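## Task

Get the spice jar standing upright on the desk with its cap on top, then release it and withdraw the robot. It fails if the jar topples or is left leaning, and it only counts if the jar stays up with no help from the robot.

## Robot and tools

Robot: a Rainbow Robotics RB-Y1 in a physics simulation. It has a wheeled base (two drive wheels plus two rear casters, 0.66 m long, 0.58 m wide, front edge 0.10 m ahead of the drive axle), a folding leg and torso, a head with three cameras (head_camera 896x504, left_wrist_camera and right_wrist_camera 644x364), and two seven-joint arms with parallel grippers. A loose object may occasionally get nudged by an outside push.

Frames: the base frame sits on the floor midway between the drive wheels, x ahead, y to the left, z up. Reported chest, left_hand and right_hand positions are in this frame; a hand point is midway between its finger pads, fingers aim along the hand's -z and close along its x. Printed hand positions can be off, more so at full reach. base_odometry is wheel counting from the scene's start pose (heading positive leftward, -3.142 to 3.142) and does not see slipping.

execute_actions: arguments "actions" (a list holding one action, or empty to just read state and images) and "cameras" (list of head_camera, left_wrist_camera, right_wrist_camera or all; omitted or null means all, [] means none). One action may contain:
- "base": exactly one of {"translate_m": d}, a straight drive offset from where the base is now, metres, forward positive, -3 to 3; or {"rotate_rad": d}, an in-place turn offset, radians, left positive, -3.2 to 3.2. No sideways motion. A move needing more than 8.667 s is refused.
- "joints": one flat dictionary, shared by both arms, torso and head, mapping joint names to absolute targets (radians, grippers in metres). Ranges and signs: torso_squat_rad 0 to 1.2 (bigger lowers the chest); torso_shift_rad -0.3 to 0.6 (positive pushes hips ahead); torso_pitch_rad -0.2 to 1.4 (positive leans forward); torso_yaw_rad -1.5 to 1.5 (positive turns left). Shoulder pitch -2.356 to 2.356 (0 hangs, negative raises forward); left_shoulder_roll_rad 0 to 3.141 and right_shoulder_roll_rad -3.141 to 0 (away from the body is outward); shoulder yaw -2.094 to 2.094; elbow -2.617 to 0.01 (negative bends); forearm roll -3.141 to 3.141; wrist pitch -1.57 to 1.919 (negative tips the hand forward); hand roll -2.705 to 2.705; left_gripper_m and right_gripper_m 0 to 0.1 (pad gap). For yaw and roll joints positive means leftward/counter-clockwise on both arms. head_pan_rad -0.523 to 0.523 (left positive), head_tilt_rad -0.35 to 1.57 (positive looks down). Done tolerance is 0.02 rad, 0.004 m for grippers.
- "speeds": lower caps for this action only, translate_m 0.05 to 0.4 m/s, rotate_rad 0.1 to 1.509 rad/s.
- "min_time_s": 0.1 to 8, a floor on how long each arm and head motion lasts.
All parts start together. Unnamed joints may keep pushing toward earlier targets. An unknown key or out-of-range number rejects the call with no motion. Torso combinations must also hold: squat + shift <= 1.52; squat - shift + pitch <= 1.57; shift + 0.5 pitch - 0.4 squat <= 0.7; shift + 0.3 pitch - 0.5 squat <= 0.39; otherwise the torso stops partway as off_target. Joint top speeds: arms 1 rad/s (wrist-end joints 1.5), head 1.5, squat and pitch 0.3, shift 0.15, yaw 0.6, grippers 0.1 m/s.

wait: "seconds" 0 to 10; nothing new is commanded and you get the state and images back. zoom_image: "camera" and "region" [x0, y0, x1, y1] in pixels of that camera's last full image, origin at top-left, at most 504 by 504. finished_scene: "scene" 1 or 2; final, reports success and moves on.

Results: joint_positions, hand and chest poses, base_odometry, base_status and joint_status for the last accepted action, on_its_own for uncommanded parts ("held at" is a held target, not a position), and a pictures line naming image order. Statuses: done; off_target (resting short, maybe still pushing); contact_stop (hit something firm; the whole torso or arm group halts and holds); time_out; stopped_with_arm (torso halted because an arm contact-stopped); limit_stop_at_own_body (a guard halted motion before hitting the body, so move that arm or torso apart); limit_stop_at_motor_heat. "joint command not followed" with a "cause:" line means a self- or arm-to-arm clearance check refused that arm's targets (its gripper still acts); the refused targets may be retried later. A stop in one call skips the rest of your calls in that reply. After any stop, first back the arm off in its own action, then the torso.

Gripping: to grasp, command an opening at least 0.005 m narrower than the object; off_target is then expected.

Avoid: the two arms, hands or fingers striking or pressing each other (can end the run); driving into furniture (the base does not stop and may keep shoving; the bent leg can reach past the front edge, and the torso can slide the robot back unseen); heavy loads far forward that tip the robot; contact torque at joint limits (shoulders 63.7 N m, elbow 32.7, wrist joints 22.7), which freezes everything for 10 s; motors heating past 80 °C while holding loads (warning from 65 °C). Knocking objects over, dropping them, slamming or shoving hard all count against you. The simulation keeps running while the reply is composed, with the last command held.

Camera calibration, given in OpenCV form with K in image pixels and T_world_to_cam from the base frame, is approximate: expect about 0.5 percent focal error, 1.5 pixel center error and 0.5 degree / 2.5 mm pose error, larger for wrist cameras on an extended arm.

Each tool is called as name([rows], argument=value, ...), one row to a line, values as JSON.

## Session

execute_actions(actions=[])

Scene clock: 0.00 s.
base_odometry: x=+0.000 y=+0.000 heading=+0.000 (m, m, rad; odometry frame)
base_status: not commanded
joint_positions: torso_squat_rad=+0.350 torso_shift_rad=+0.001 torso_pitch_rad=+0.001 torso_yaw_rad=+0.001 left_shoulder_pitch_rad=+0.021 left_shoulder_roll_rad=+0.015 left_shoulder_yaw_rad=-0.049 left_elbow_rad=-0.285 left_forearm_roll_rad=-0.047 left_wrist_pitch_rad=+0.025 left_hand_roll_rad=+0.047 left_gripper_m=+0.099 right_shoulder_pitch_rad=-0.009 right_shoulder_roll_rad=-0.022 right_shoulder_yaw_rad=-0.015 right_elbow_rad=-0.185 right_forearm_roll_rad=-0.044 right_wrist_pitch_rad=+0.017 right_hand_roll_rad=+0.000 right_gripper_m=+0.099 head_pan_rad=+0.001 head_tilt_rad=+0.399
joint_status: not commanded
chest: x=-0.2272 y=+0.0001 z=+1.2475 quat_wxyz=(+1.000, +0.000, +0.000, +0.000) (m; base frame)
left_hand: x=-0.1107 y=+0.2263 z=+0.5719 quat_wxyz=(+0.993, +0.005, -0.119, -0.022) (m; base frame)
right_hand: x=-0.1349 y=-0.2375 z=+0.5677 quat_wxyz=(+0.996, -0.009, -0.088, -0.027) (m; base frame)
pictures: head_camera, left_wrist_camera, right_wrist_camera
Images, in order (width x height): head_camera 896x504, left_wrist_camera 644x364, right_wrist_camera 644x364.

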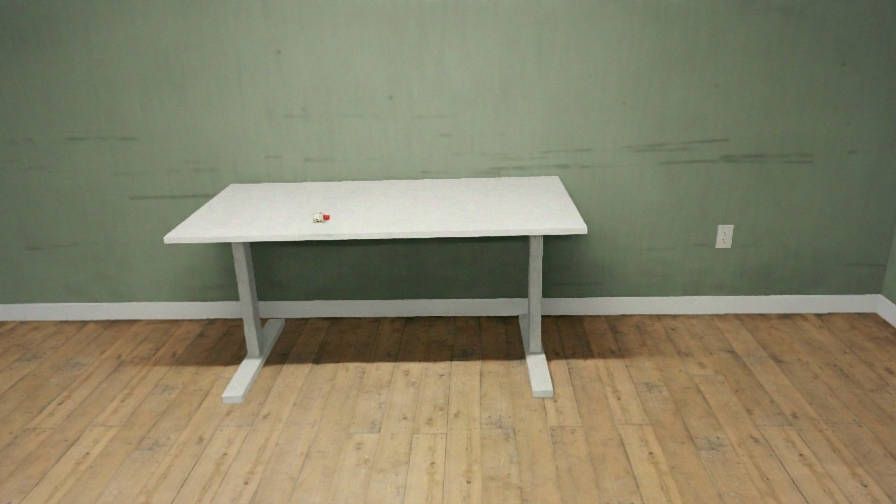

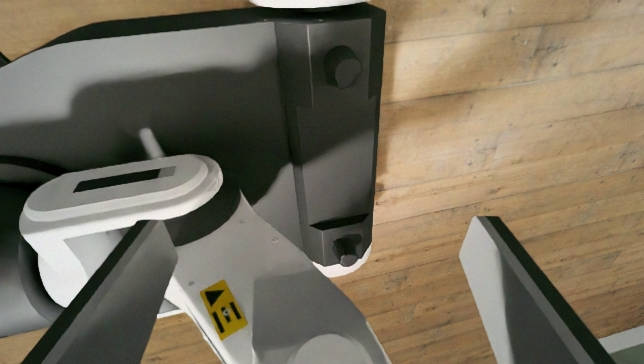

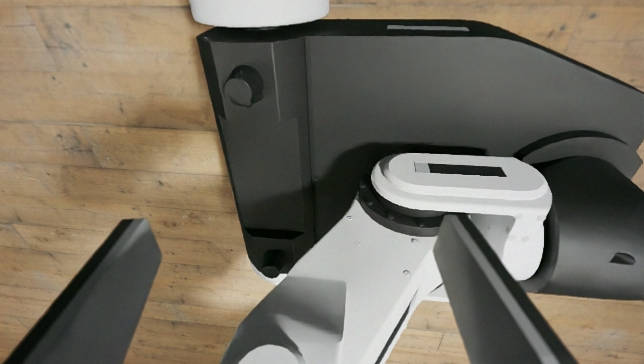

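zoom_image(camera="head_camera", region=[260, 180, 380, 250])

Region (260, 180, 380, 250) of head_camera's 896x504 image, scaled by 4.200, with more detail than that image has; it fills the top 294 rows of this view, and the rest is white.

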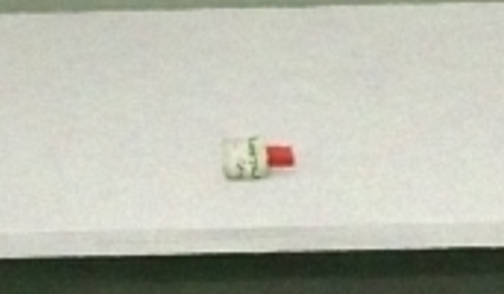

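execute_actions([
  {"base": {"rotate_rad": 0.375}, "joints": {"torso_shift_rad": 0.2, "torso_yaw_rad": -0.375, "head_tilt_rad": 0.8}},
], cameras=[])

execute_actions([
  {"base": {"translate_m": 1.6}, "joints": {"right_shoulder_pitch_rad": -0.551, "right_shoulder_roll_rad": -0.048, "right_shoulder_yaw_rad": -0.18, "right_elbow_rad": -1.047, "right_forearm_roll_rad": -0.436, "right_wrist_pitch_rad": 1.571, "right_hand_roll_rad": 0.0}, "min_time_s": 3},
])

Scene clock: 122.10 s.
base_odometry: x=+0.000 y=+0.000 heading=+0.374 (m, m, rad; odometry frame)
base_status: done
joint_positions: torso_squat_rad=+0.350 torso_shift_rad=+0.200 torso_pitch_rad=+0.001 torso_yaw_rad=-0.375 left_shoulder_pitch_rad=+0.021 left_shoulder_roll_rad=+0.015 left_shoulder_yaw_rad=-0.049 left_elbow_rad=-0.285 left_forearm_roll_rad=-0.047 left_wrist_pitch_rad=+0.025 left_hand_roll_rad=+0.047 left_gripper_m=+0.099 right_shoulder_pitch_rad=-0.009 right_shoulder_roll_rad=-0.022 right_shoulder_yaw_rad=-0.015 right_elbow_rad=-0.185 right_forearm_roll_rad=-0.044 right_wrist_pitch_rad=+0.017 right_hand_roll_rad=+0.000 right_gripper_m=+0.099 head_pan_rad=+0.001 head_tilt_rad=+0.800
joint_status: all done
chest: x=-0.0970 y=+0.0000 z=+1.2344 quat_wxyz=(+0.982, +0.000, +0.001, -0.186) (m; base frame)
left_hand: x=+0.0942 y=+0.1676 z=+0.5587 quat_wxyz=(+0.971, -0.017, -0.118, -0.207) (m; base frame)
right_hand: x=-0.0986 y=-0.2550 z=+0.5546 quat_wxyz=(+0.973, -0.025, -0.085, -0.212) (m; base frame)
pictures: none
No camera images: the call's "cameras" was empty. Leave "cameras" out to get every camera's image.

Scene clock: 127.57 s.
base_odometry: x=+1.489 y=+0.586 heading=+0.375 (m, m, rad; odometry frame)
base_status: done
joint_positions: torso_squat_rad=+0.350 torso_shift_rad=+0.200 torso_pitch_rad=+0.001 torso_yaw_rad=-0.375 left_shoulder_pitch_rad=+0.021 left_shoulder_roll_rad=+0.015 left_shoulder_yaw_rad=-0.049 left_elbow_rad=-0.285 left_forearm_roll_rad=-0.047 left_wrist_pitch_rad=+0.025 left_hand_roll_rad=+0.047 left_gripper_m=+0.099 right_shoulder_pitch_rad=-0.551 right_shoulder_roll_rad=-0.048 right_shoulder_yaw_rad=-0.180 right_elbow_rad=-1.047 right_forearm_roll_rad=-0.436 right_wrist_pitch_rad=+1.571 right_hand_roll_rad=+0.000 right_gripper_m=+0.099 head_pan_rad=+0.001 head_tilt_rad=+0.800
joint_status: all done
chest: x=-0.0971 y=+0.0000 z=+1.2344 quat_wxyz=(+0.982, +0.000, +0.001, -0.186) (m; base frame)
left_hand: x=+0.0942 y=+0.1676 z=+0.5587 quat_wxyz=(+0.971, -0.017, -0.118, -0.207) (m; base frame)
right_hand: x=+0.2493 y=-0.2676 z=+0.8505 quat_wxyz=(+0.959, +0.213, -0.040, -0.182) (m; base frame)
pictures: head_camera, left_wrist_camera, right_wrist_camera
camera_calibration (this result's frames):
head_camera: T_world_to_cam=[[-0.351382, -0.935459, -0.0380336, 0.0258274], [-0.643044, 0.27067, -0.716402, 1.04307], [0.68046, -0.227274, -0.69665, 0.993568], [0, 0, 0, 1]] pos_world=[0.00373215, -0.0323562, 1.44041]
left_wrist_camera: T_world_to_cam=[[0.884533, -0.406978, 0.22797, -0.143423], [-0.459888, -0.678953, 0.572299, -0.123907], [-0.0781322, -0.611058, -0.78772, 0.633196], [0, 0, 0, 1]] pos_world=[0.119352, 0.244423, 0.60239]
right_wrist_camera: T_world_to_cam=[[-0.943214, 0.330557, 0.0328481, 0.288764], [0.185444, 0.441931, 0.877672, -0.63782], [0.275604, 0.833924, -0.478135, 0.648215], [0, 0, 0, 1]] pos_world=[0.211996, -0.354143, 0.860245]
Images, in order (width x height): head_camera 896x504, left_wrist_camera 644x364, right_wrist_camera 644x364.

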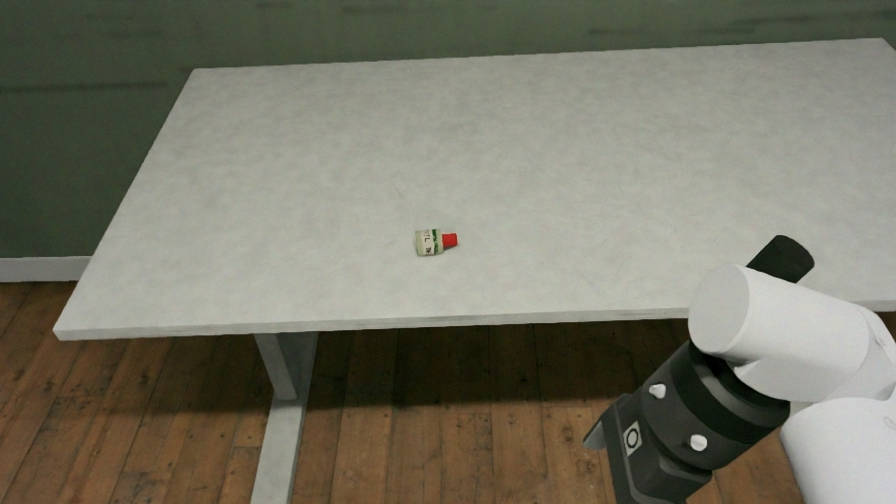

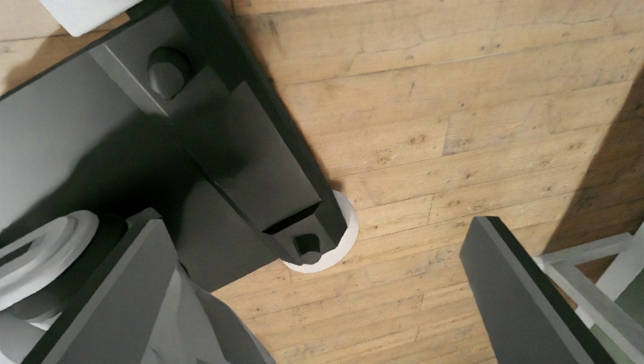

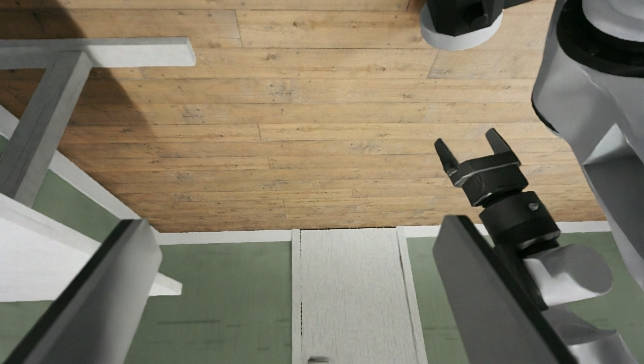

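execute_actions([
  {"base": {"translate_m": 0.54}, "joints": {"torso_squat_rad": 0.55, "head_tilt_rad": 1.1, "head_pan_rad": -0.3}},
], cameras=["head_camera", "right_wrist_camera"])

Scene clock: 146.40 s.
base_odometry: x=+1.991 y=+0.784 heading=+0.376 (m, m, rad; odometry frame)
base_status: done
joint_positions: torso_squat_rad=+0.550 torso_shift_rad=+0.200 torso_pitch_rad=+0.001 torso_yaw_rad=-0.375 left_shoulder_pitch_rad=+0.021 left_shoulder_roll_rad=+0.015 left_shoulder_yaw_rad=-0.049 left_elbow_rad=-0.285 left_forearm_roll_rad=-0.047 left_wrist_pitch_rad=+0.025 left_hand_roll_rad=+0.047 left_gripper_m=+0.099 right_shoulder_pitch_rad=-0.551 right_shoulder_roll_rad=-0.048 right_shoulder_yaw_rad=-0.180 right_elbow_rad=-1.047 right_forearm_roll_rad=-0.436 right_wrist_pitch_rad=+1.571 right_hand_roll_rad=+0.000 right_gripper_m=+0.099 head_pan_rad=-0.300 head_tilt_rad=+1.100
joint_status: all done
chest: x=-0.1091 y=+0.0000 z=+1.1748 quat_wxyz=(+0.982, +0.000, +0.001, -0.186) (m; base frame)
left_hand: x=+0.0821 y=+0.1675 z=+0.4990 quat_wxyz=(+0.971, -0.017, -0.118, -0.207) (m; base frame)
right_hand: x=+0.2373 y=-0.2676 z=+0.7909 quat_wxyz=(+0.959, +0.213, -0.040, -0.182) (m; base frame)
pictures: head_camera, right_wrist_camera
camera_calibration (this result's frames):
head_camera: T_world_to_cam=[[-0.622098, -0.781899, -0.0403551, -0.000205145], [-0.675038, 0.561762, -0.478275, 0.66475], [0.396632, -0.270293, -0.877283, 1.18311], [0, 0, 0, 1]] pos_world=[-0.0206567, -0.053805, 1.35585]
right_wrist_camera: T_world_to_cam=[[-0.943206, 0.330578, 0.0328871, 0.279308], [0.185494, 0.441939, 0.877657, -0.583218], [0.2756, 0.833912, -0.478159, 0.623083], [0, 0, 0, 1]] pos_world=[0.199907, -0.354182, 0.800613]
Images, in order (width x height): head_camera 896x504, right_wrist_camera 644x364.

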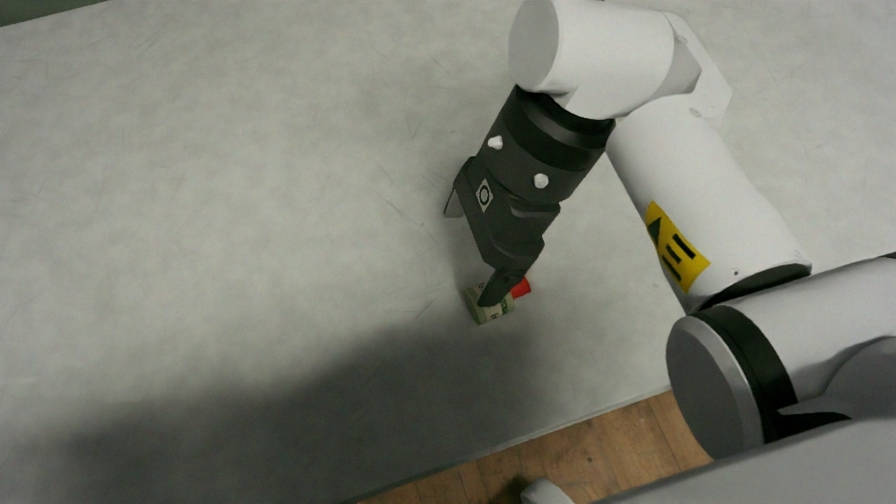

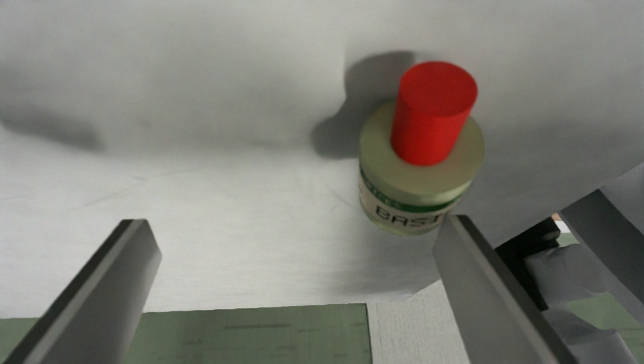

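execute_actions([
  {"joints": {"right_shoulder_pitch_rad": -0.397, "right_shoulder_roll_rad": -0.025, "right_shoulder_yaw_rad": -0.133, "right_elbow_rad": -1.196, "right_forearm_roll_rad": -0.46}},
], cameras=["head_camera", "right_wrist_camera"])

Scene clock: 175.70 s.
base_odometry: x=+1.991 y=+0.784 heading=+0.376 (m, m, rad; odometry frame)
base_status: not commanded
joint_positions: torso_squat_rad=+0.550 torso_shift_rad=+0.200 torso_pitch_rad=+0.001 torso_yaw_rad=-0.375 left_shoulder_pitch_rad=+0.021 left_shoulder_roll_rad=+0.015 left_shoulder_yaw_rad=-0.049 left_elbow_rad=-0.285 left_forearm_roll_rad=-0.047 left_wrist_pitch_rad=+0.025 left_hand_roll_rad=+0.047 left_gripper_m=+0.099 right_shoulder_pitch_rad=-0.397 right_shoulder_roll_rad=-0.025 right_shoulder_yaw_rad=-0.133 right_elbow_rad=-1.196 right_forearm_roll_rad=-0.460 right_wrist_pitch_rad=+1.571 right_hand_roll_rad=+0.000 right_gripper_m=+0.099 head_pan_rad=-0.300 head_tilt_rad=+1.100
joint_status: all done
chest: x=-0.1092 y=+0.0000 z=+1.1748 quat_wxyz=(+0.982, +0.000, +0.000, -0.186) (m; base frame)
left_hand: x=+0.0821 y=+0.1675 z=+0.4990 quat_wxyz=(+0.971, -0.017, -0.118, -0.207) (m; base frame)
right_hand: x=+0.2067 y=-0.2508 z=+0.7716 quat_wxyz=(+0.957, +0.224, -0.042, -0.182) (m; base frame)
pictures: head_camera, right_wrist_camera
camera_calibration (this result's frames):
head_camera: T_world_to_cam=[[-0.622111, -0.781888, -0.0403686, -0.00020407], [-0.675009, 0.561768, -0.478308, 0.664768], [0.396661, -0.270312, -0.877264, 1.18311], [0, 0, 0, 1]] pos_world=[-0.020696, -0.0537965, 1.35585]
right_wrist_camera: T_world_to_cam=[[-0.94316, 0.330861, 0.031309, 0.246834], [0.177672, 0.422365, 0.888842, -0.579995], [0.28086, 0.843883, -0.457142, 0.593412], [0, 0, 0, 1]] pos_world=[0.169187, -0.337468, 0.77907]
Images, in order (width x height): head_camera 896x504, right_wrist_camera 644x364.

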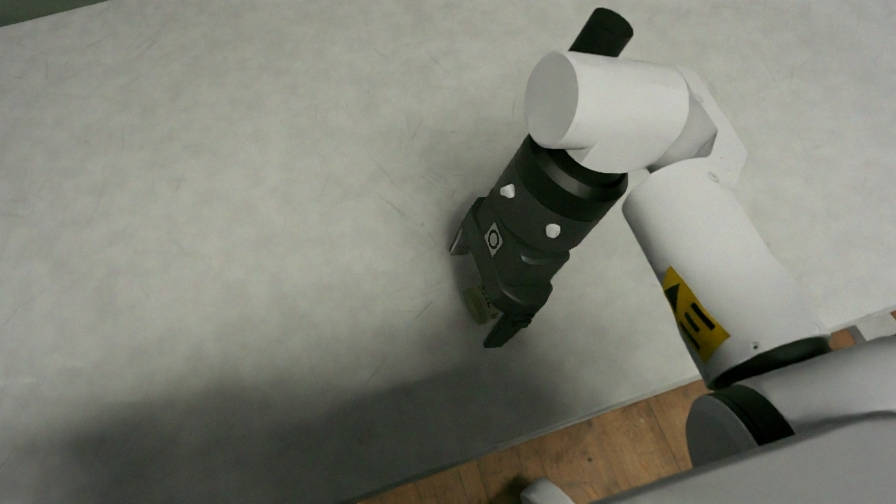

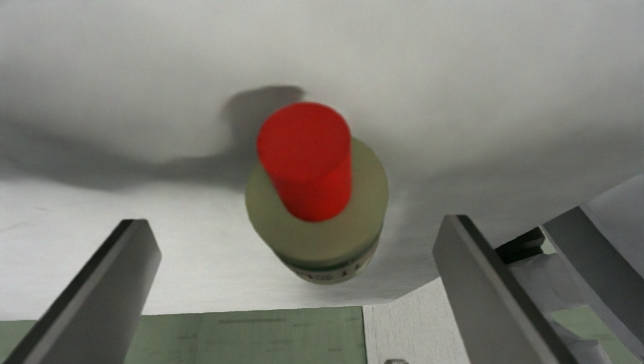

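execute_actions([
  {"joints": {"torso_squat_rad": 0.562, "right_shoulder_pitch_rad": -0.362, "right_shoulder_roll_rad": -0.021, "right_shoulder_yaw_rad": -0.122, "right_elbow_rad": -1.229, "right_forearm_roll_rad": -0.425, "right_gripper_m": 0.065}},
], cameras=["head_camera", "right_wrist_camera"])

Scene clock: 193.63 s.
base_odometry: x=+1.991 y=+0.784 heading=+0.376 (m, m, rad; odometry frame)
base_status: not commanded
joint_positions: torso_squat_rad=+0.562 torso_shift_rad=+0.200 torso_pitch_rad=+0.001 torso_yaw_rad=-0.375 left_shoulder_pitch_rad=+0.021 left_shoulder_roll_rad=+0.015 left_shoulder_yaw_rad=-0.049 left_elbow_rad=-0.285 left_forearm_roll_rad=-0.047 left_wrist_pitch_rad=+0.025 left_hand_roll_rad=+0.047 left_gripper_m=+0.099 right_shoulder_pitch_rad=-0.362 right_shoulder_roll_rad=-0.021 right_shoulder_yaw_rad=-0.122 right_elbow_rad=-1.229 right_forearm_roll_rad=-0.425 right_wrist_pitch_rad=+1.571 right_hand_roll_rad=+0.000 right_gripper_m=+0.065 head_pan_rad=-0.300 head_tilt_rad=+1.100
joint_status: all done
chest: x=-0.1101 y=+0.0000 z=+1.1705 quat_wxyz=(+0.982, +0.000, +0.000, -0.186) (m; base frame)
left_hand: x=+0.0812 y=+0.1676 z=+0.4947 quat_wxyz=(+0.971, -0.017, -0.118, -0.207) (m; base frame)
right_hand: x=+0.1953 y=-0.2546 z=+0.7595 quat_wxyz=(+0.960, +0.207, -0.039, -0.183) (m; base frame)
pictures: head_camera, right_wrist_camera
camera_calibration (this result's frames):
head_camera: T_world_to_cam=[[-0.622114, -0.781881, -0.0404587, -0.000861101], [-0.674931, 0.561774, -0.478412, 0.662179], [0.39679, -0.27032, -0.877203, 1.17962], [0, 0, 0, 1]] pos_world=[-0.0216693, -0.0537948, 1.35152]
right_wrist_camera: T_world_to_cam=[[-0.942649, 0.332164, 0.0328637, 0.23682], [0.189291, 0.450888, 0.872278, -0.548054], [0.274921, 0.828473, -0.487905, 0.614966], [0, 0, 0, 1]] pos_world=[0.157912, -0.341034, 0.770317]
Images, in order (width x height): head_camera 896x504, right_wrist_camera 644x364.

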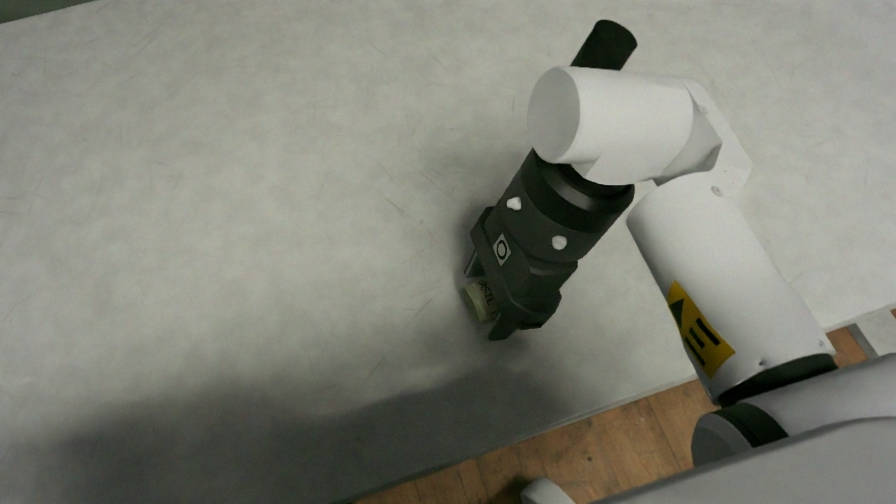

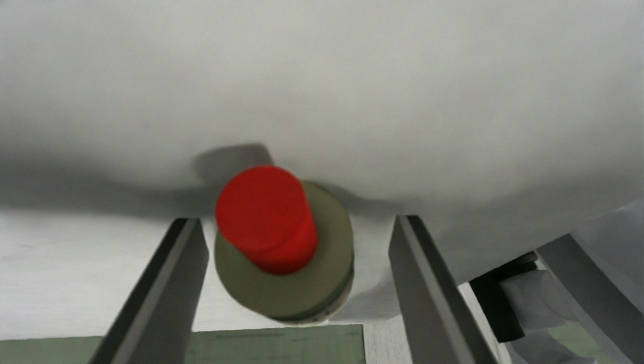

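execute_actions([
  {"joints": {"torso_squat_rad": 0.573, "right_gripper_m": 0.048}},
], cameras=[])

execute_actions([
  {"joints": {"right_gripper_m": 0.028}},
], cameras=["head_camera", "right_wrist_camera"])

Scene clock: 210.20 s.
base_odometry: x=+1.991 y=+0.784 heading=+0.376 (m, m, rad; odometry frame)
base_status: not commanded
joint_positions: torso_squat_rad=+0.573 torso_shift_rad=+0.200 torso_pitch_rad=+0.001 torso_yaw_rad=-0.375 left_shoulder_pitch_rad=+0.021 left_shoulder_roll_rad=+0.015 left_shoulder_yaw_rad=-0.049 left_elbow_rad=-0.285 left_forearm_roll_rad=-0.047 left_wrist_pitch_rad=+0.025 left_hand_roll_rad=+0.047 left_gripper_m=+0.099 right_shoulder_pitch_rad=-0.362 right_shoulder_roll_rad=-0.021 right_shoulder_yaw_rad=-0.122 right_elbow_rad=-1.229 right_forearm_roll_rad=-0.425 right_wrist_pitch_rad=+1.571 right_hand_roll_rad=+0.000 right_gripper_m=+0.048 head_pan_rad=-0.300 head_tilt_rad=+1.100
joint_status: all done
chest: x=-0.1109 y=+0.0000 z=+1.1664 quat_wxyz=(+0.982, +0.000, +0.000, -0.186) (m; base frame)
left_hand: x=+0.0804 y=+0.1676 z=+0.4907 quat_wxyz=(+0.971, -0.017, -0.118, -0.207) (m; base frame)
right_hand: x=+0.1945 y=-0.2546 z=+0.7555 quat_wxyz=(+0.960, +0.207, -0.039, -0.183) (m; base frame)
pictures: none
No camera images: the call's "cameras" was empty. Leave "cameras" out to get every camera's image.

Scene clock: 210.90 s.
base_odometry: x=+1.991 y=+0.784 heading=+0.376 (m, m, rad; odometry frame)
base_status: not commanded
joint_positions: torso_squat_rad=+0.573 torso_shift_rad=+0.200 torso_pitch_rad=+0.001 torso_yaw_rad=-0.375 left_shoulder_pitch_rad=+0.021 left_shoulder_roll_rad=+0.015 left_shoulder_yaw_rad=-0.049 left_elbow_rad=-0.285 left_forearm_roll_rad=-0.047 left_wrist_pitch_rad=+0.025 left_hand_roll_rad=+0.047 left_gripper_m=+0.099 right_shoulder_pitch_rad=-0.362 right_shoulder_roll_rad=-0.021 right_shoulder_yaw_rad=-0.122 right_elbow_rad=-1.229 right_forearm_roll_rad=-0.425 right_wrist_pitch_rad=+1.571 right_hand_roll_rad=+0.000 right_gripper_m=+0.038 head_pan_rad=-0.300 head_tilt_rad=+1.100
joint_status: right_gripper_m off_target (ended at +0.038, target +0.028)
chest: x=-0.1109 y=+0.0000 z=+1.1664 quat_wxyz=(+0.982, +0.000, +0.000, -0.186) (m; base frame)
left_hand: x=+0.0804 y=+0.1676 z=+0.4907 quat_wxyz=(+0.971, -0.017, -0.118, -0.207) (m; base frame)
right_hand: x=+0.1945 y=-0.2546 z=+0.7555 quat_wxyz=(+0.960, +0.207, -0.039, -0.183) (m; base frame)
pictures: head_camera, right_wrist_camera
camera_calibration (this result's frames):
head_camera: T_world_to_cam=[[-0.622114, -0.781881, -0.0404602, -0.00153634], [-0.674931, 0.561774, -0.478412, 0.659686], [0.396791, -0.270319, -0.877203, 1.17639], [0, 0, 0, 1]] pos_world=[-0.022493, -0.053796, 1.34747]
right_wrist_camera: T_world_to_cam=[[-0.942646, 0.332172, 0.0328518, 0.236179], [0.189286, 0.450893, 0.872277, -0.544355], [0.274933, 0.828467, -0.487908, 0.613216], [0, 0, 0, 1]] pos_world=[0.157079, -0.341036, 0.766262]
Images, in order (width x height): head_camera 896x504, right_wrist_camera 644x364.

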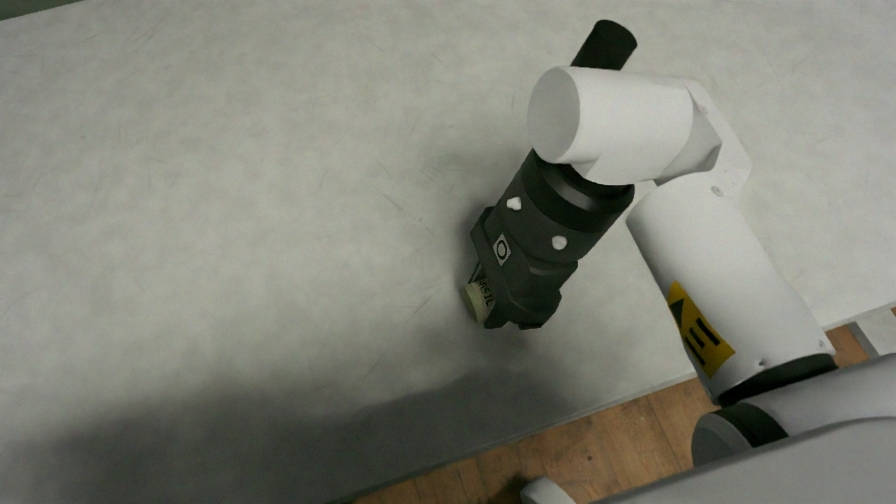

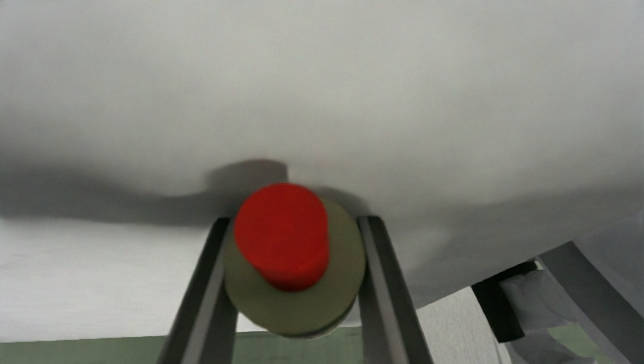

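execute_actions([
  {"joints": {"torso_squat_rad": 0.42, "head_pan_rad": -0.52, "head_tilt_rad": 1.0}},
], cameras=["right_wrist_camera"])

Scene clock: 235.40 s.
base_odometry: x=+1.991 y=+0.784 heading=+0.376 (m, m, rad; odometry frame)
base_status: not commanded
joint_positions: torso_squat_rad=+0.420 torso_shift_rad=+0.200 torso_pitch_rad=+0.001 torso_yaw_rad=-0.375 left_shoulder_pitch_rad=+0.021 left_shoulder_roll_rad=+0.015 left_shoulder_yaw_rad=-0.049 left_elbow_rad=-0.285 left_forearm_roll_rad=-0.047 left_wrist_pitch_rad=+0.025 left_hand_roll_rad=+0.047 left_gripper_m=+0.099 right_shoulder_pitch_rad=-0.362 right_shoulder_roll_rad=-0.021 right_shoulder_yaw_rad=-0.122 right_elbow_rad=-1.229 right_forearm_roll_rad=-0.425 right_wrist_pitch_rad=+1.571 right_hand_roll_rad=+0.000 right_gripper_m=+0.038 head_pan_rad=-0.520 head_tilt_rad=+1.000
joint_status: all done
chest: x=-0.1007 y=+0.0000 z=+1.2164 quat_wxyz=(+0.982, +0.000, +0.001, -0.186) (m; base frame)
left_hand: x=+0.0905 y=+0.1676 z=+0.5406 quat_wxyz=(+0.971, -0.017, -0.118, -0.207) (m; base frame)
right_hand: x=+0.2046 y=-0.2546 z=+0.8054 quat_wxyz=(+0.960, +0.207, -0.039, -0.183) (m; base frame)
pictures: right_wrist_camera
camera_calibration (this result's frames):
right_wrist_camera: T_world_to_cam=[[-0.942637, 0.332174, 0.0331004, 0.243889], [0.189518, 0.450896, 0.872225, -0.589777], [0.274805, 0.828465, -0.487984, 0.634832], [0, 0, 0, 1]] pos_world=[0.167217, -0.341021, 0.816133]
Images, in order (width x height): right_wrist_camera 644x364.

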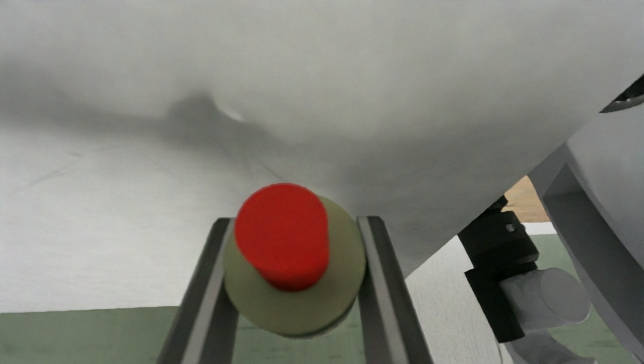

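execute_actions([
  {"joints": {"right_forearm_roll_rad": 0.325}},
], cameras=[])

execute_actions([
  {"joints": {"right_forearm_roll_rad": 1.146, "torso_squat_rad": 0.79}},
], cameras=["head_camera", "right_wrist_camera"])

Scene clock: 245.77 s.
base_odometry: x=+1.991 y=+0.784 heading=+0.376 (m, m, rad; odometry frame)
base_status: not commanded
joint_positions: torso_squat_rad=+0.420 torso_shift_rad=+0.200 torso_pitch_rad=+0.001 torso_yaw_rad=-0.375 left_shoulder_pitch_rad=+0.021 left_shoulder_roll_rad=+0.015 left_shoulder_yaw_rad=-0.049 left_elbow_rad=-0.285 left_forearm_roll_rad=-0.047 left_wrist_pitch_rad=+0.025 left_hand_roll_rad=+0.047 left_gripper_m=+0.099 right_shoulder_pitch_rad=-0.362 right_shoulder_roll_rad=-0.021 right_shoulder_yaw_rad=-0.122 right_elbow_rad=-1.229 right_forearm_roll_rad=+0.325 right_wrist_pitch_rad=+1.571 right_hand_roll_rad=+0.000 right_gripper_m=+0.038 head_pan_rad=-0.520 head_tilt_rad=+1.000
joint_status: all done
chest: x=-0.1007 y=+0.0000 z=+1.2164 quat_wxyz=(+0.982, +0.000, +0.001, -0.186) (m; base frame)
left_hand: x=+0.0905 y=+0.1676 z=+0.5406 quat_wxyz=(+0.971, -0.017, -0.118, -0.207) (m; base frame)
right_hand: x=+0.1427 y=-0.4115 z=+0.7969 quat_wxyz=(+0.969, -0.159, +0.031, -0.184) (m; base frame)
pictures: none
No camera images: the call's "cameras" was empty. Leave "cameras" out to get every camera's image.

Scene clock: 247.87 s.
base_odometry: x=+1.991 y=+0.784 heading=+0.376 (m, m, rad; odometry frame)
base_status: not commanded
joint_positions: torso_squat_rad=+0.790 torso_shift_rad=+0.200 torso_pitch_rad=+0.001 torso_yaw_rad=-0.375 left_shoulder_pitch_rad=+0.021 left_shoulder_roll_rad=+0.015 left_shoulder_yaw_rad=-0.049 left_elbow_rad=-0.285 left_forearm_roll_rad=-0.047 left_wrist_pitch_rad=+0.025 left_hand_roll_rad=+0.047 left_gripper_m=+0.099 right_shoulder_pitch_rad=-0.362 right_shoulder_roll_rad=-0.021 right_shoulder_yaw_rad=-0.122 right_elbow_rad=-1.229 right_forearm_roll_rad=+1.146 right_wrist_pitch_rad=+1.571 right_hand_roll_rad=+0.000 right_gripper_m=+0.038 head_pan_rad=-0.520 head_tilt_rad=+1.000
joint_status: all done
chest: x=-0.1299 y=+0.0000 z=+1.0728 quat_wxyz=(+0.982, +0.000, +0.000, -0.186) (m; base frame)
left_hand: x=+0.0615 y=+0.1675 z=+0.3971 quat_wxyz=(+0.971, -0.017, -0.118, -0.207) (m; base frame)
right_hand: x=+0.0636 y=-0.5386 z=+0.7768 quat_wxyz=(+0.826, -0.532, +0.102, -0.157) (m; base frame)
pictures: head_camera, right_wrist_camera
camera_calibration (this result's frames):
head_camera: T_world_to_cam=[[-0.775228, -0.630427, -0.0397856, -0.0335065], [-0.503556, 0.654787, -0.563636, 0.730077], [0.381382, -0.416912, -0.825065, 1.03255], [0, 0, 0, 1]] pos_world=[-0.0521362, -0.0686863, 1.26208]
right_wrist_camera: T_world_to_cam=[[-0.917307, 0.396397, 0.0376417, 0.235666], [0.329025, 0.807839, -0.489018, 0.830658], [-0.224253, -0.436194, -0.871461, 0.543419], [0, 0, 0, 1]] pos_world=[0.0647341, -0.527419, 0.870904]
Images, in order (width x height): head_camera 896x504, right_wrist_camera 644x364.

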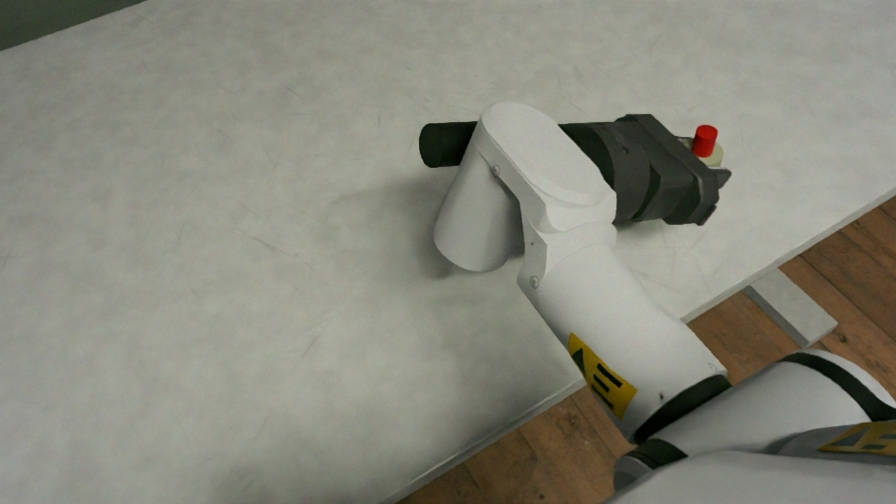

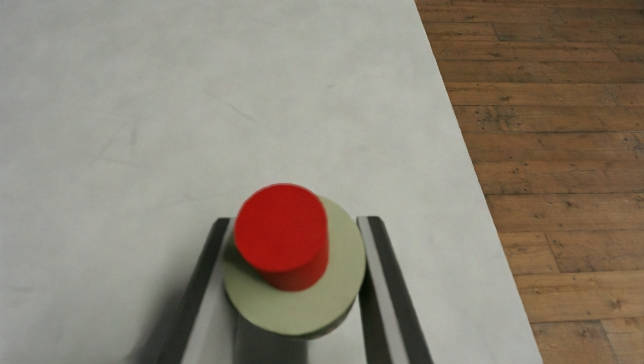

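execute_actions([
  {"joints": {"torso_squat_rad": 0.82}},
], cameras=["head_camera", "right_wrist_camera"])

zoom_image(camera="head_camera", region=[620, 90, 800, 240])

Scene clock: 256.73 s.
base_odometry: x=+1.991 y=+0.784 heading=+0.376 (m, m, rad; odometry frame)
base_status: not commanded
joint_positions: torso_squat_rad=+0.820 torso_shift_rad=+0.200 torso_pitch_rad=+0.001 torso_yaw_rad=-0.375 left_shoulder_pitch_rad=+0.021 left_shoulder_roll_rad=+0.015 left_shoulder_yaw_rad=-0.049 left_elbow_rad=-0.285 left_forearm_roll_rad=-0.047 left_wrist_pitch_rad=+0.025 left_hand_roll_rad=+0.047 left_gripper_m=+0.099 right_shoulder_pitch_rad=-0.362 right_shoulder_roll_rad=-0.021 right_shoulder_yaw_rad=-0.122 right_elbow_rad=-1.229 right_forearm_roll_rad=+1.146 right_wrist_pitch_rad=+1.571 right_hand_roll_rad=+0.000 right_gripper_m=+0.038 head_pan_rad=-0.520 head_tilt_rad=+1.000
joint_status: all done
chest: x=-0.1329 y=+0.0000 z=+1.0580 quat_wxyz=(+0.982, +0.000, +0.000, -0.186) (m; base frame)
left_hand: x=+0.0584 y=+0.1675 z=+0.3822 quat_wxyz=(+0.971, -0.017, -0.118, -0.207) (m; base frame)
right_hand: x=+0.0606 y=-0.5386 z=+0.7620 quat_wxyz=(+0.826, -0.532, +0.102, -0.157) (m; base frame)
pictures: head_camera, right_wrist_camera
camera_calibration (this result's frames):
head_camera: T_world_to_cam=[[-0.775228, -0.630427, -0.0397884, -0.036429], [-0.503553, 0.654786, -0.56364, 0.72021], [0.381387, -0.416914, -0.825062, 1.02145], [0, 0, 0, 1]] pos_world=[-0.0551459, -0.0686908, 1.24725]
right_wrist_camera: T_world_to_cam=[[-0.917303, 0.396405, 0.0376502, 0.233456], [0.329027, 0.807835, -0.489024, 0.824402], [-0.224267, -0.436196, -0.871457, 0.529807], [0, 0, 0, 1]] pos_world=[0.0617174, -0.527424, 0.856067]
Images, in order (width x height): head_camera 896x504, right_wrist_camera 644x364.

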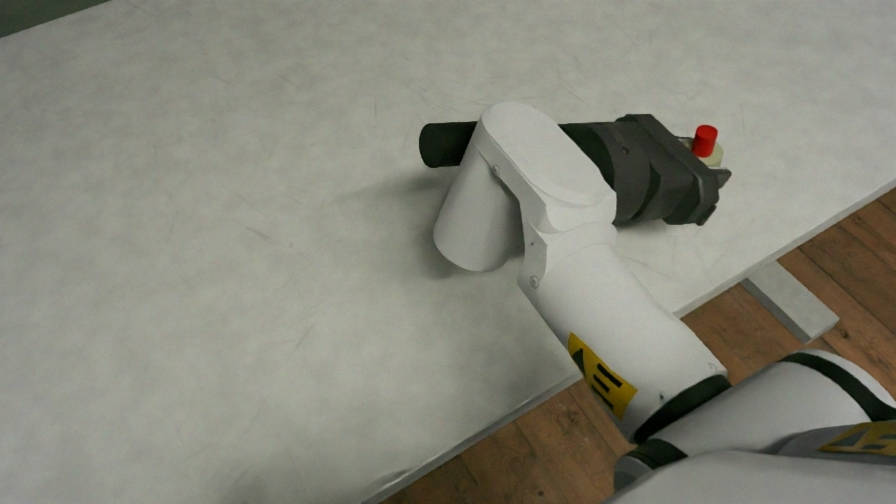

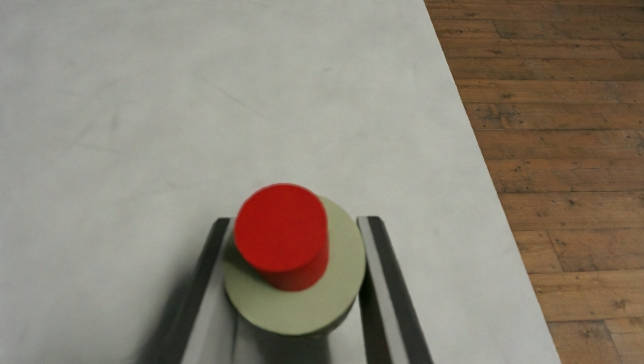

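Region (620, 90, 800, 240) of head_camera's 896x504 image, scaled by 2.800, with more detail than that image has.

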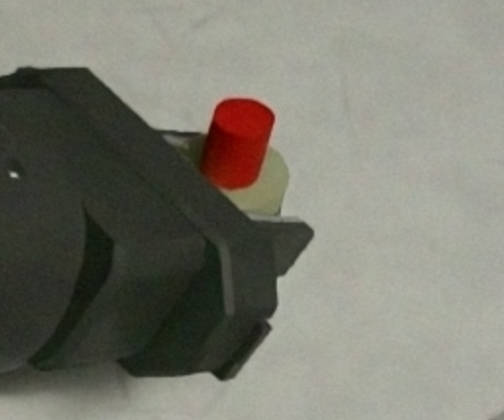

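execute_actions([
  {"joints": {"torso_squat_rad": 0.832}},
], cameras=["right_wrist_camera"])

Scene clock: 263.20 s.
base_odometry: x=+1.991 y=+0.784 heading=+0.376 (m, m, rad; odometry frame)
base_status: not commanded
joint_positions: torso_squat_rad=+0.832 torso_shift_rad=+0.200 torso_pitch_rad=+0.001 torso_yaw_rad=-0.375 left_shoulder_pitch_rad=+0.021 left_shoulder_roll_rad=+0.015 left_shoulder_yaw_rad=-0.049 left_elbow_rad=-0.285 left_forearm_roll_rad=-0.047 left_wrist_pitch_rad=+0.025 left_hand_roll_rad=+0.047 left_gripper_m=+0.099 right_shoulder_pitch_rad=-0.362 right_shoulder_roll_rad=-0.021 right_shoulder_yaw_rad=-0.122 right_elbow_rad=-1.229 right_forearm_roll_rad=+1.146 right_wrist_pitch_rad=+1.571 right_hand_roll_rad=+0.000 right_gripper_m=+0.038 head_pan_rad=-0.520 head_tilt_rad=+1.000
joint_status: all done
chest: x=-0.1341 y=+0.0000 z=+1.0519 quat_wxyz=(+0.982, +0.000, +0.000, -0.186) (m; base frame)
left_hand: x=+0.0572 y=+0.1675 z=+0.3762 quat_wxyz=(+0.971, -0.017, -0.118, -0.207) (m; base frame)
right_hand: x=+0.0594 y=-0.5386 z=+0.7559 quat_wxyz=(+0.826, -0.532, +0.102, -0.157) (m; base frame)
pictures: right_wrist_camera
camera_calibration (this result's frames):
right_wrist_camera: T_world_to_cam=[[-0.9173, 0.396411, 0.0376715, 0.23254], [0.329021, 0.807833, -0.489031, 0.821853], [-0.224289, -0.436193, -0.871453, 0.524254], [0, 0, 0, 1]] pos_world=[0.0604868, -0.527425, 0.850014]
Images, in order (width x height): right_wrist_camera 644x364.

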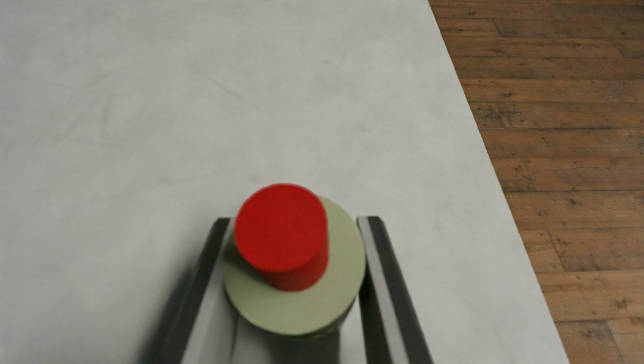

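execute_actions([
  {"joints": {"torso_squat_rad": 0.841}},
], cameras=["right_wrist_camera"])

Scene clock: 270.37 s.
base_odometry: x=+1.991 y=+0.784 heading=+0.376 (m, m, rad; odometry frame)
base_status: not commanded
joint_positions: torso_squat_rad=+0.841 torso_shift_rad=+0.200 torso_pitch_rad=+0.001 torso_yaw_rad=-0.375 left_shoulder_pitch_rad=+0.021 left_shoulder_roll_rad=+0.015 left_shoulder_yaw_rad=-0.049 left_elbow_rad=-0.285 left_forearm_roll_rad=-0.047 left_wrist_pitch_rad=+0.025 left_hand_roll_rad=+0.047 left_gripper_m=+0.099 right_shoulder_pitch_rad=-0.362 right_shoulder_roll_rad=-0.021 right_shoulder_yaw_rad=-0.122 right_elbow_rad=-1.229 right_forearm_roll_rad=+1.146 right_wrist_pitch_rad=+1.571 right_hand_roll_rad=+0.000 right_gripper_m=+0.038 head_pan_rad=-0.520 head_tilt_rad=+1.000
joint_status: all done
chest: x=-0.1351 y=+0.0000 z=+1.0473 quat_wxyz=(+0.982, +0.000, +0.000, -0.186) (m; base frame)
left_hand: x=+0.0563 y=+0.1675 z=+0.3716 quat_wxyz=(+0.971, -0.017, -0.118, -0.207) (m; base frame)
right_hand: x=+0.0584 y=-0.5386 z=+0.7513 quat_wxyz=(+0.826, -0.532, +0.102, -0.157) (m; base frame)
pictures: right_wrist_camera
camera_calibration (this result's frames):
right_wrist_camera: T_world_to_cam=[[-0.917299, 0.396413, 0.0376797, 0.231855], [0.329019, 0.807832, -0.489034, 0.819921], [-0.224298, -0.436193, -0.87145, 0.520049], [0, 0, 0, 1]] pos_world=[0.0595568, -0.527427, 0.845431]
Images, in order (width x height): right_wrist_camera 644x364.

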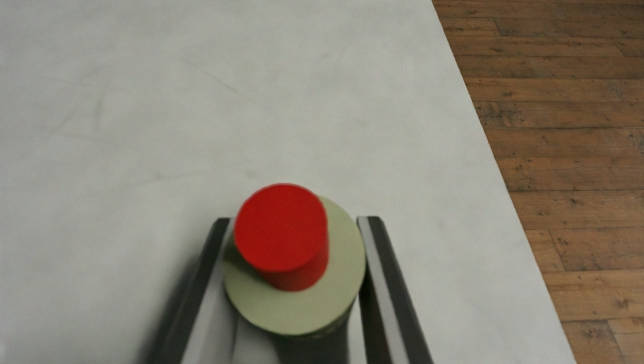

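execute_actions([
  {"joints": {"right_gripper_m": 0.075}},
], cameras=["head_camera", "right_wrist_camera"])

Scene clock: 273.73 s.
base_odometry: x=+1.991 y=+0.784 heading=+0.376 (m, m, rad; odometry frame)
base_status: not commanded
joint_positions: torso_squat_rad=+0.841 torso_shift_rad=+0.200 torso_pitch_rad=+0.001 torso_yaw_rad=-0.375 left_shoulder_pitch_rad=+0.021 left_shoulder_roll_rad=+0.015 left_shoulder_yaw_rad=-0.049 left_elbow_rad=-0.285 left_forearm_roll_rad=-0.047 left_wrist_pitch_rad=+0.025 left_hand_roll_rad=+0.047 left_gripper_m=+0.099 right_shoulder_pitch_rad=-0.362 right_shoulder_roll_rad=-0.021 right_shoulder_yaw_rad=-0.122 right_elbow_rad=-1.229 right_forearm_roll_rad=+1.146 right_wrist_pitch_rad=+1.571 right_hand_roll_rad=+0.000 right_gripper_m=+0.075 head_pan_rad=-0.520 head_tilt_rad=+1.000
joint_status: all done
chest: x=-0.1351 y=+0.0000 z=+1.0473 quat_wxyz=(+0.982, +0.000, +0.000, -0.186) (m; base frame)
left_hand: x=+0.0563 y=+0.1675 z=+0.3716 quat_wxyz=(+0.971, -0.017, -0.118, -0.207) (m; base frame)
right_hand: x=+0.0584 y=-0.5386 z=+0.7513 quat_wxyz=(+0.826, -0.532, +0.102, -0.157) (m; base frame)
pictures: head_camera, right_wrist_camera
camera_calibration (this result's frames):
head_camera: T_world_to_cam=[[-0.775229, -0.630427, -0.0397792, -0.0385295], [-0.503558, 0.654785, -0.563636, 0.713135], [0.381378, -0.416916, -0.825065, 1.0135], [0, 0, 0, 1]] pos_world=[-0.0572927, -0.0686939, 1.23662]
right_wrist_camera: T_world_to_cam=[[-0.917299, 0.396413, 0.0376798, 0.231855], [0.329019, 0.807832, -0.489034, 0.819921], [-0.224298, -0.436193, -0.87145, 0.520049], [0, 0, 0, 1]] pos_world=[0.059557, -0.527427, 0.845431]
Images, in order (width x height): head_camera 896x504, right_wrist_camera 644x364.

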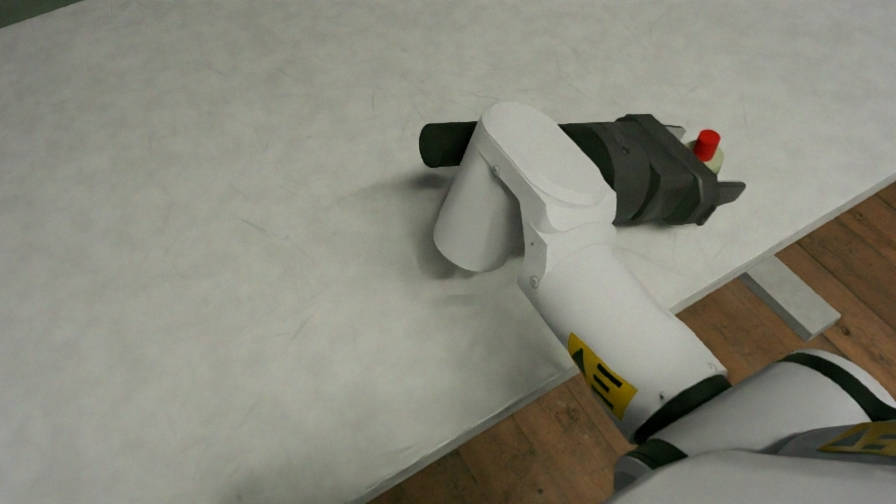

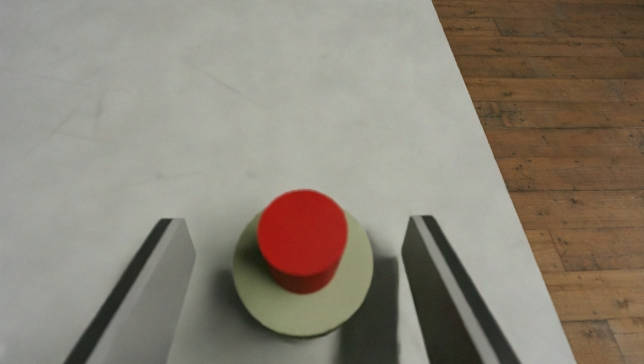

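execute_actions([
  {"joints": {"right_gripper_m": 0.099, "right_forearm_roll_rad": 1.9, "torso_squat_rad": 0.7}},
], cameras=[])

execute_actions([
  {"base": {"translate_m": -0.3}, "joints": {"head_tilt_rad": 0.8, "head_pan_rad": -0.3, "torso_squat_rad": 0.5}},
], cameras=["head_camera"])

Scene clock: 285.47 s.
base_odometry: x=+1.991 y=+0.784 heading=+0.376 (m, m, rad; odometry frame)
base_status: not commanded
joint_positions: torso_squat_rad=+0.700 torso_shift_rad=+0.200 torso_pitch_rad=+0.001 torso_yaw_rad=-0.375 left_shoulder_pitch_rad=+0.021 left_shoulder_roll_rad=+0.015 left_shoulder_yaw_rad=-0.049 left_elbow_rad=-0.285 left_forearm_roll_rad=-0.047 left_wrist_pitch_rad=+0.025 left_hand_roll_rad=+0.047 left_gripper_m=+0.099 right_shoulder_pitch_rad=-0.362 right_shoulder_roll_rad=-0.021 right_shoulder_yaw_rad=-0.122 right_elbow_rad=-1.229 right_forearm_roll_rad=+1.900 right_wrist_pitch_rad=+1.571 right_hand_roll_rad=+0.000 right_gripper_m=+0.099 head_pan_rad=-0.520 head_tilt_rad=+1.000
joint_status: all done
chest: x=-0.1213 y=+0.0000 z=+1.1147 quat_wxyz=(+0.982, +0.000, +0.001, -0.186) (m; base frame)
left_hand: x=+0.0699 y=+0.1676 z=+0.4389 quat_wxyz=(+0.971, -0.017, -0.118, -0.207) (m; base frame)
right_hand: x=+0.0693 y=-0.5462 z=+0.9882 quat_wxyz=(+0.572, -0.799, +0.152, -0.108) (m; base frame)
pictures: none
No camera images: the call's "cameras" was empty. Leave "cameras" out to get every camera's image.

Scene clock: 287.87 s.
base_odometry: x=+1.712 y=+0.674 heading=+0.378 (m, m, rad; odometry frame)
base_status: done
joint_positions: torso_squat_rad=+0.500 torso_shift_rad=+0.200 torso_pitch_rad=+0.001 torso_yaw_rad=-0.375 left_shoulder_pitch_rad=+0.021 left_shoulder_roll_rad=+0.015 left_shoulder_yaw_rad=-0.049 left_elbow_rad=-0.285 left_forearm_roll_rad=-0.047 left_wrist_pitch_rad=+0.025 left_hand_roll_rad=+0.047 left_gripper_m=+0.099 right_shoulder_pitch_rad=-0.362 right_shoulder_roll_rad=-0.021 right_shoulder_yaw_rad=-0.122 right_elbow_rad=-1.229 right_forearm_roll_rad=+1.900 right_wrist_pitch_rad=+1.571 right_hand_roll_rad=+0.000 right_gripper_m=+0.099 head_pan_rad=-0.300 head_tilt_rad=+0.800
joint_status: all done
chest: x=-0.1057 y=+0.0000 z=+1.1920 quat_wxyz=(+0.982, +0.000, +0.000, -0.186) (m; base frame)
left_hand: x=+0.0855 y=+0.1676 z=+0.5162 quat_wxyz=(+0.971, -0.017, -0.118, -0.207) (m; base frame)
right_hand: x=+0.0849 y=-0.5462 z=+1.0656 quat_wxyz=(+0.572, -0.799, +0.152, -0.108) (m; base frame)
pictures: head_camera
camera_calibration (this result's frames):
head_camera: T_world_to_cam=[[-0.612944, -0.789225, -0.0377226, -0.000299249], [-0.534023, 0.448986, -0.716401, 1.01781], [0.582339, -0.418969, -0.696668, 0.960024], [0, 0, 0, 1]] pos_world=[-0.0157072, -0.054999, 1.39797]
Images, in order (width x height): head_camera 896x504.

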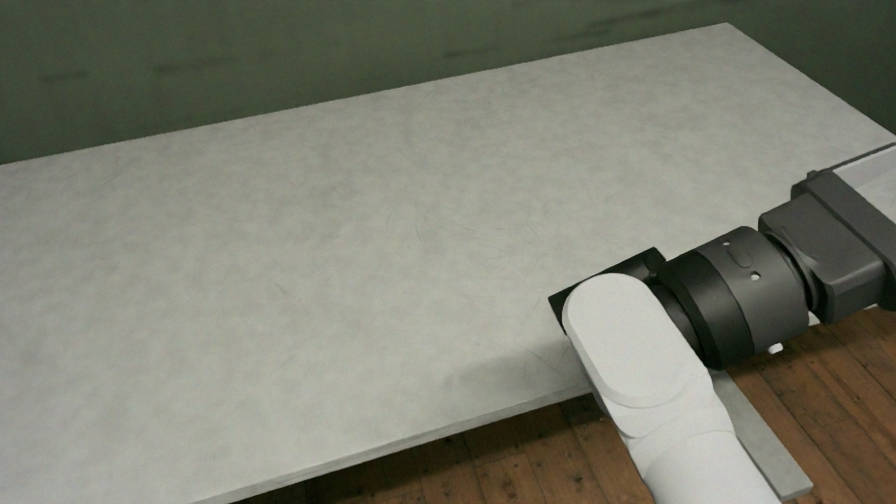

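execute_actions(actions=[], cameras=["right_wrist_camera"])

Scene clock: 290.83 s.
base_odometry: x=+1.712 y=+0.674 heading=+0.378 (m, m, rad; odometry frame)
base_status: done
joint_positions: torso_squat_rad=+0.500 torso_shift_rad=+0.200 torso_pitch_rad=+0.001 torso_yaw_rad=-0.375 left_shoulder_pitch_rad=+0.021 left_shoulder_roll_rad=+0.015 left_shoulder_yaw_rad=-0.049 left_elbow_rad=-0.285 left_forearm_roll_rad=-0.047 left_wrist_pitch_rad=+0.025 left_hand_roll_rad=+0.047 left_gripper_m=+0.099 right_shoulder_pitch_rad=-0.362 right_shoulder_roll_rad=-0.021 right_shoulder_yaw_rad=-0.122 right_elbow_rad=-1.229 right_forearm_roll_rad=+1.900 right_wrist_pitch_rad=+1.571 right_hand_roll_rad=+0.000 right_gripper_m=+0.099 head_pan_rad=-0.300 head_tilt_rad=+0.800
joint_status: all done
chest: x=-0.1057 y=+0.0000 z=+1.1920 quat_wxyz=(+0.982, +0.000, +0.000, -0.186) (m; base frame)
left_hand: x=+0.0855 y=+0.1676 z=+0.5162 quat_wxyz=(+0.971, -0.017, -0.118, -0.207) (m; base frame)
right_hand: x=+0.0849 y=-0.5462 z=+1.0656 quat_wxyz=(+0.572, -0.799, +0.152, -0.108) (m; base frame)
pictures: right_wrist_camera
camera_calibration (this result's frames):
right_wrist_camera: T_world_to_cam=[[-0.911259, 0.411797, 0.00560945, 0.289382], [0.119099, 0.276542, -0.953593, 1.19372], [-0.394238, -0.868302, -0.301046, -0.0328336], [0, 0, 0, 1]] pos_world=[0.108587, -0.47779, 1.12681]
Images, in order (width x height): right_wrist_camera 644x364.

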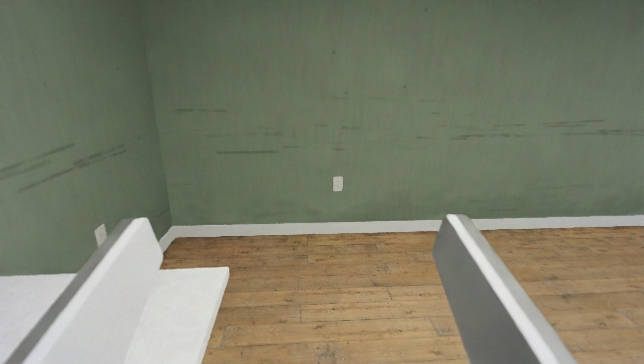

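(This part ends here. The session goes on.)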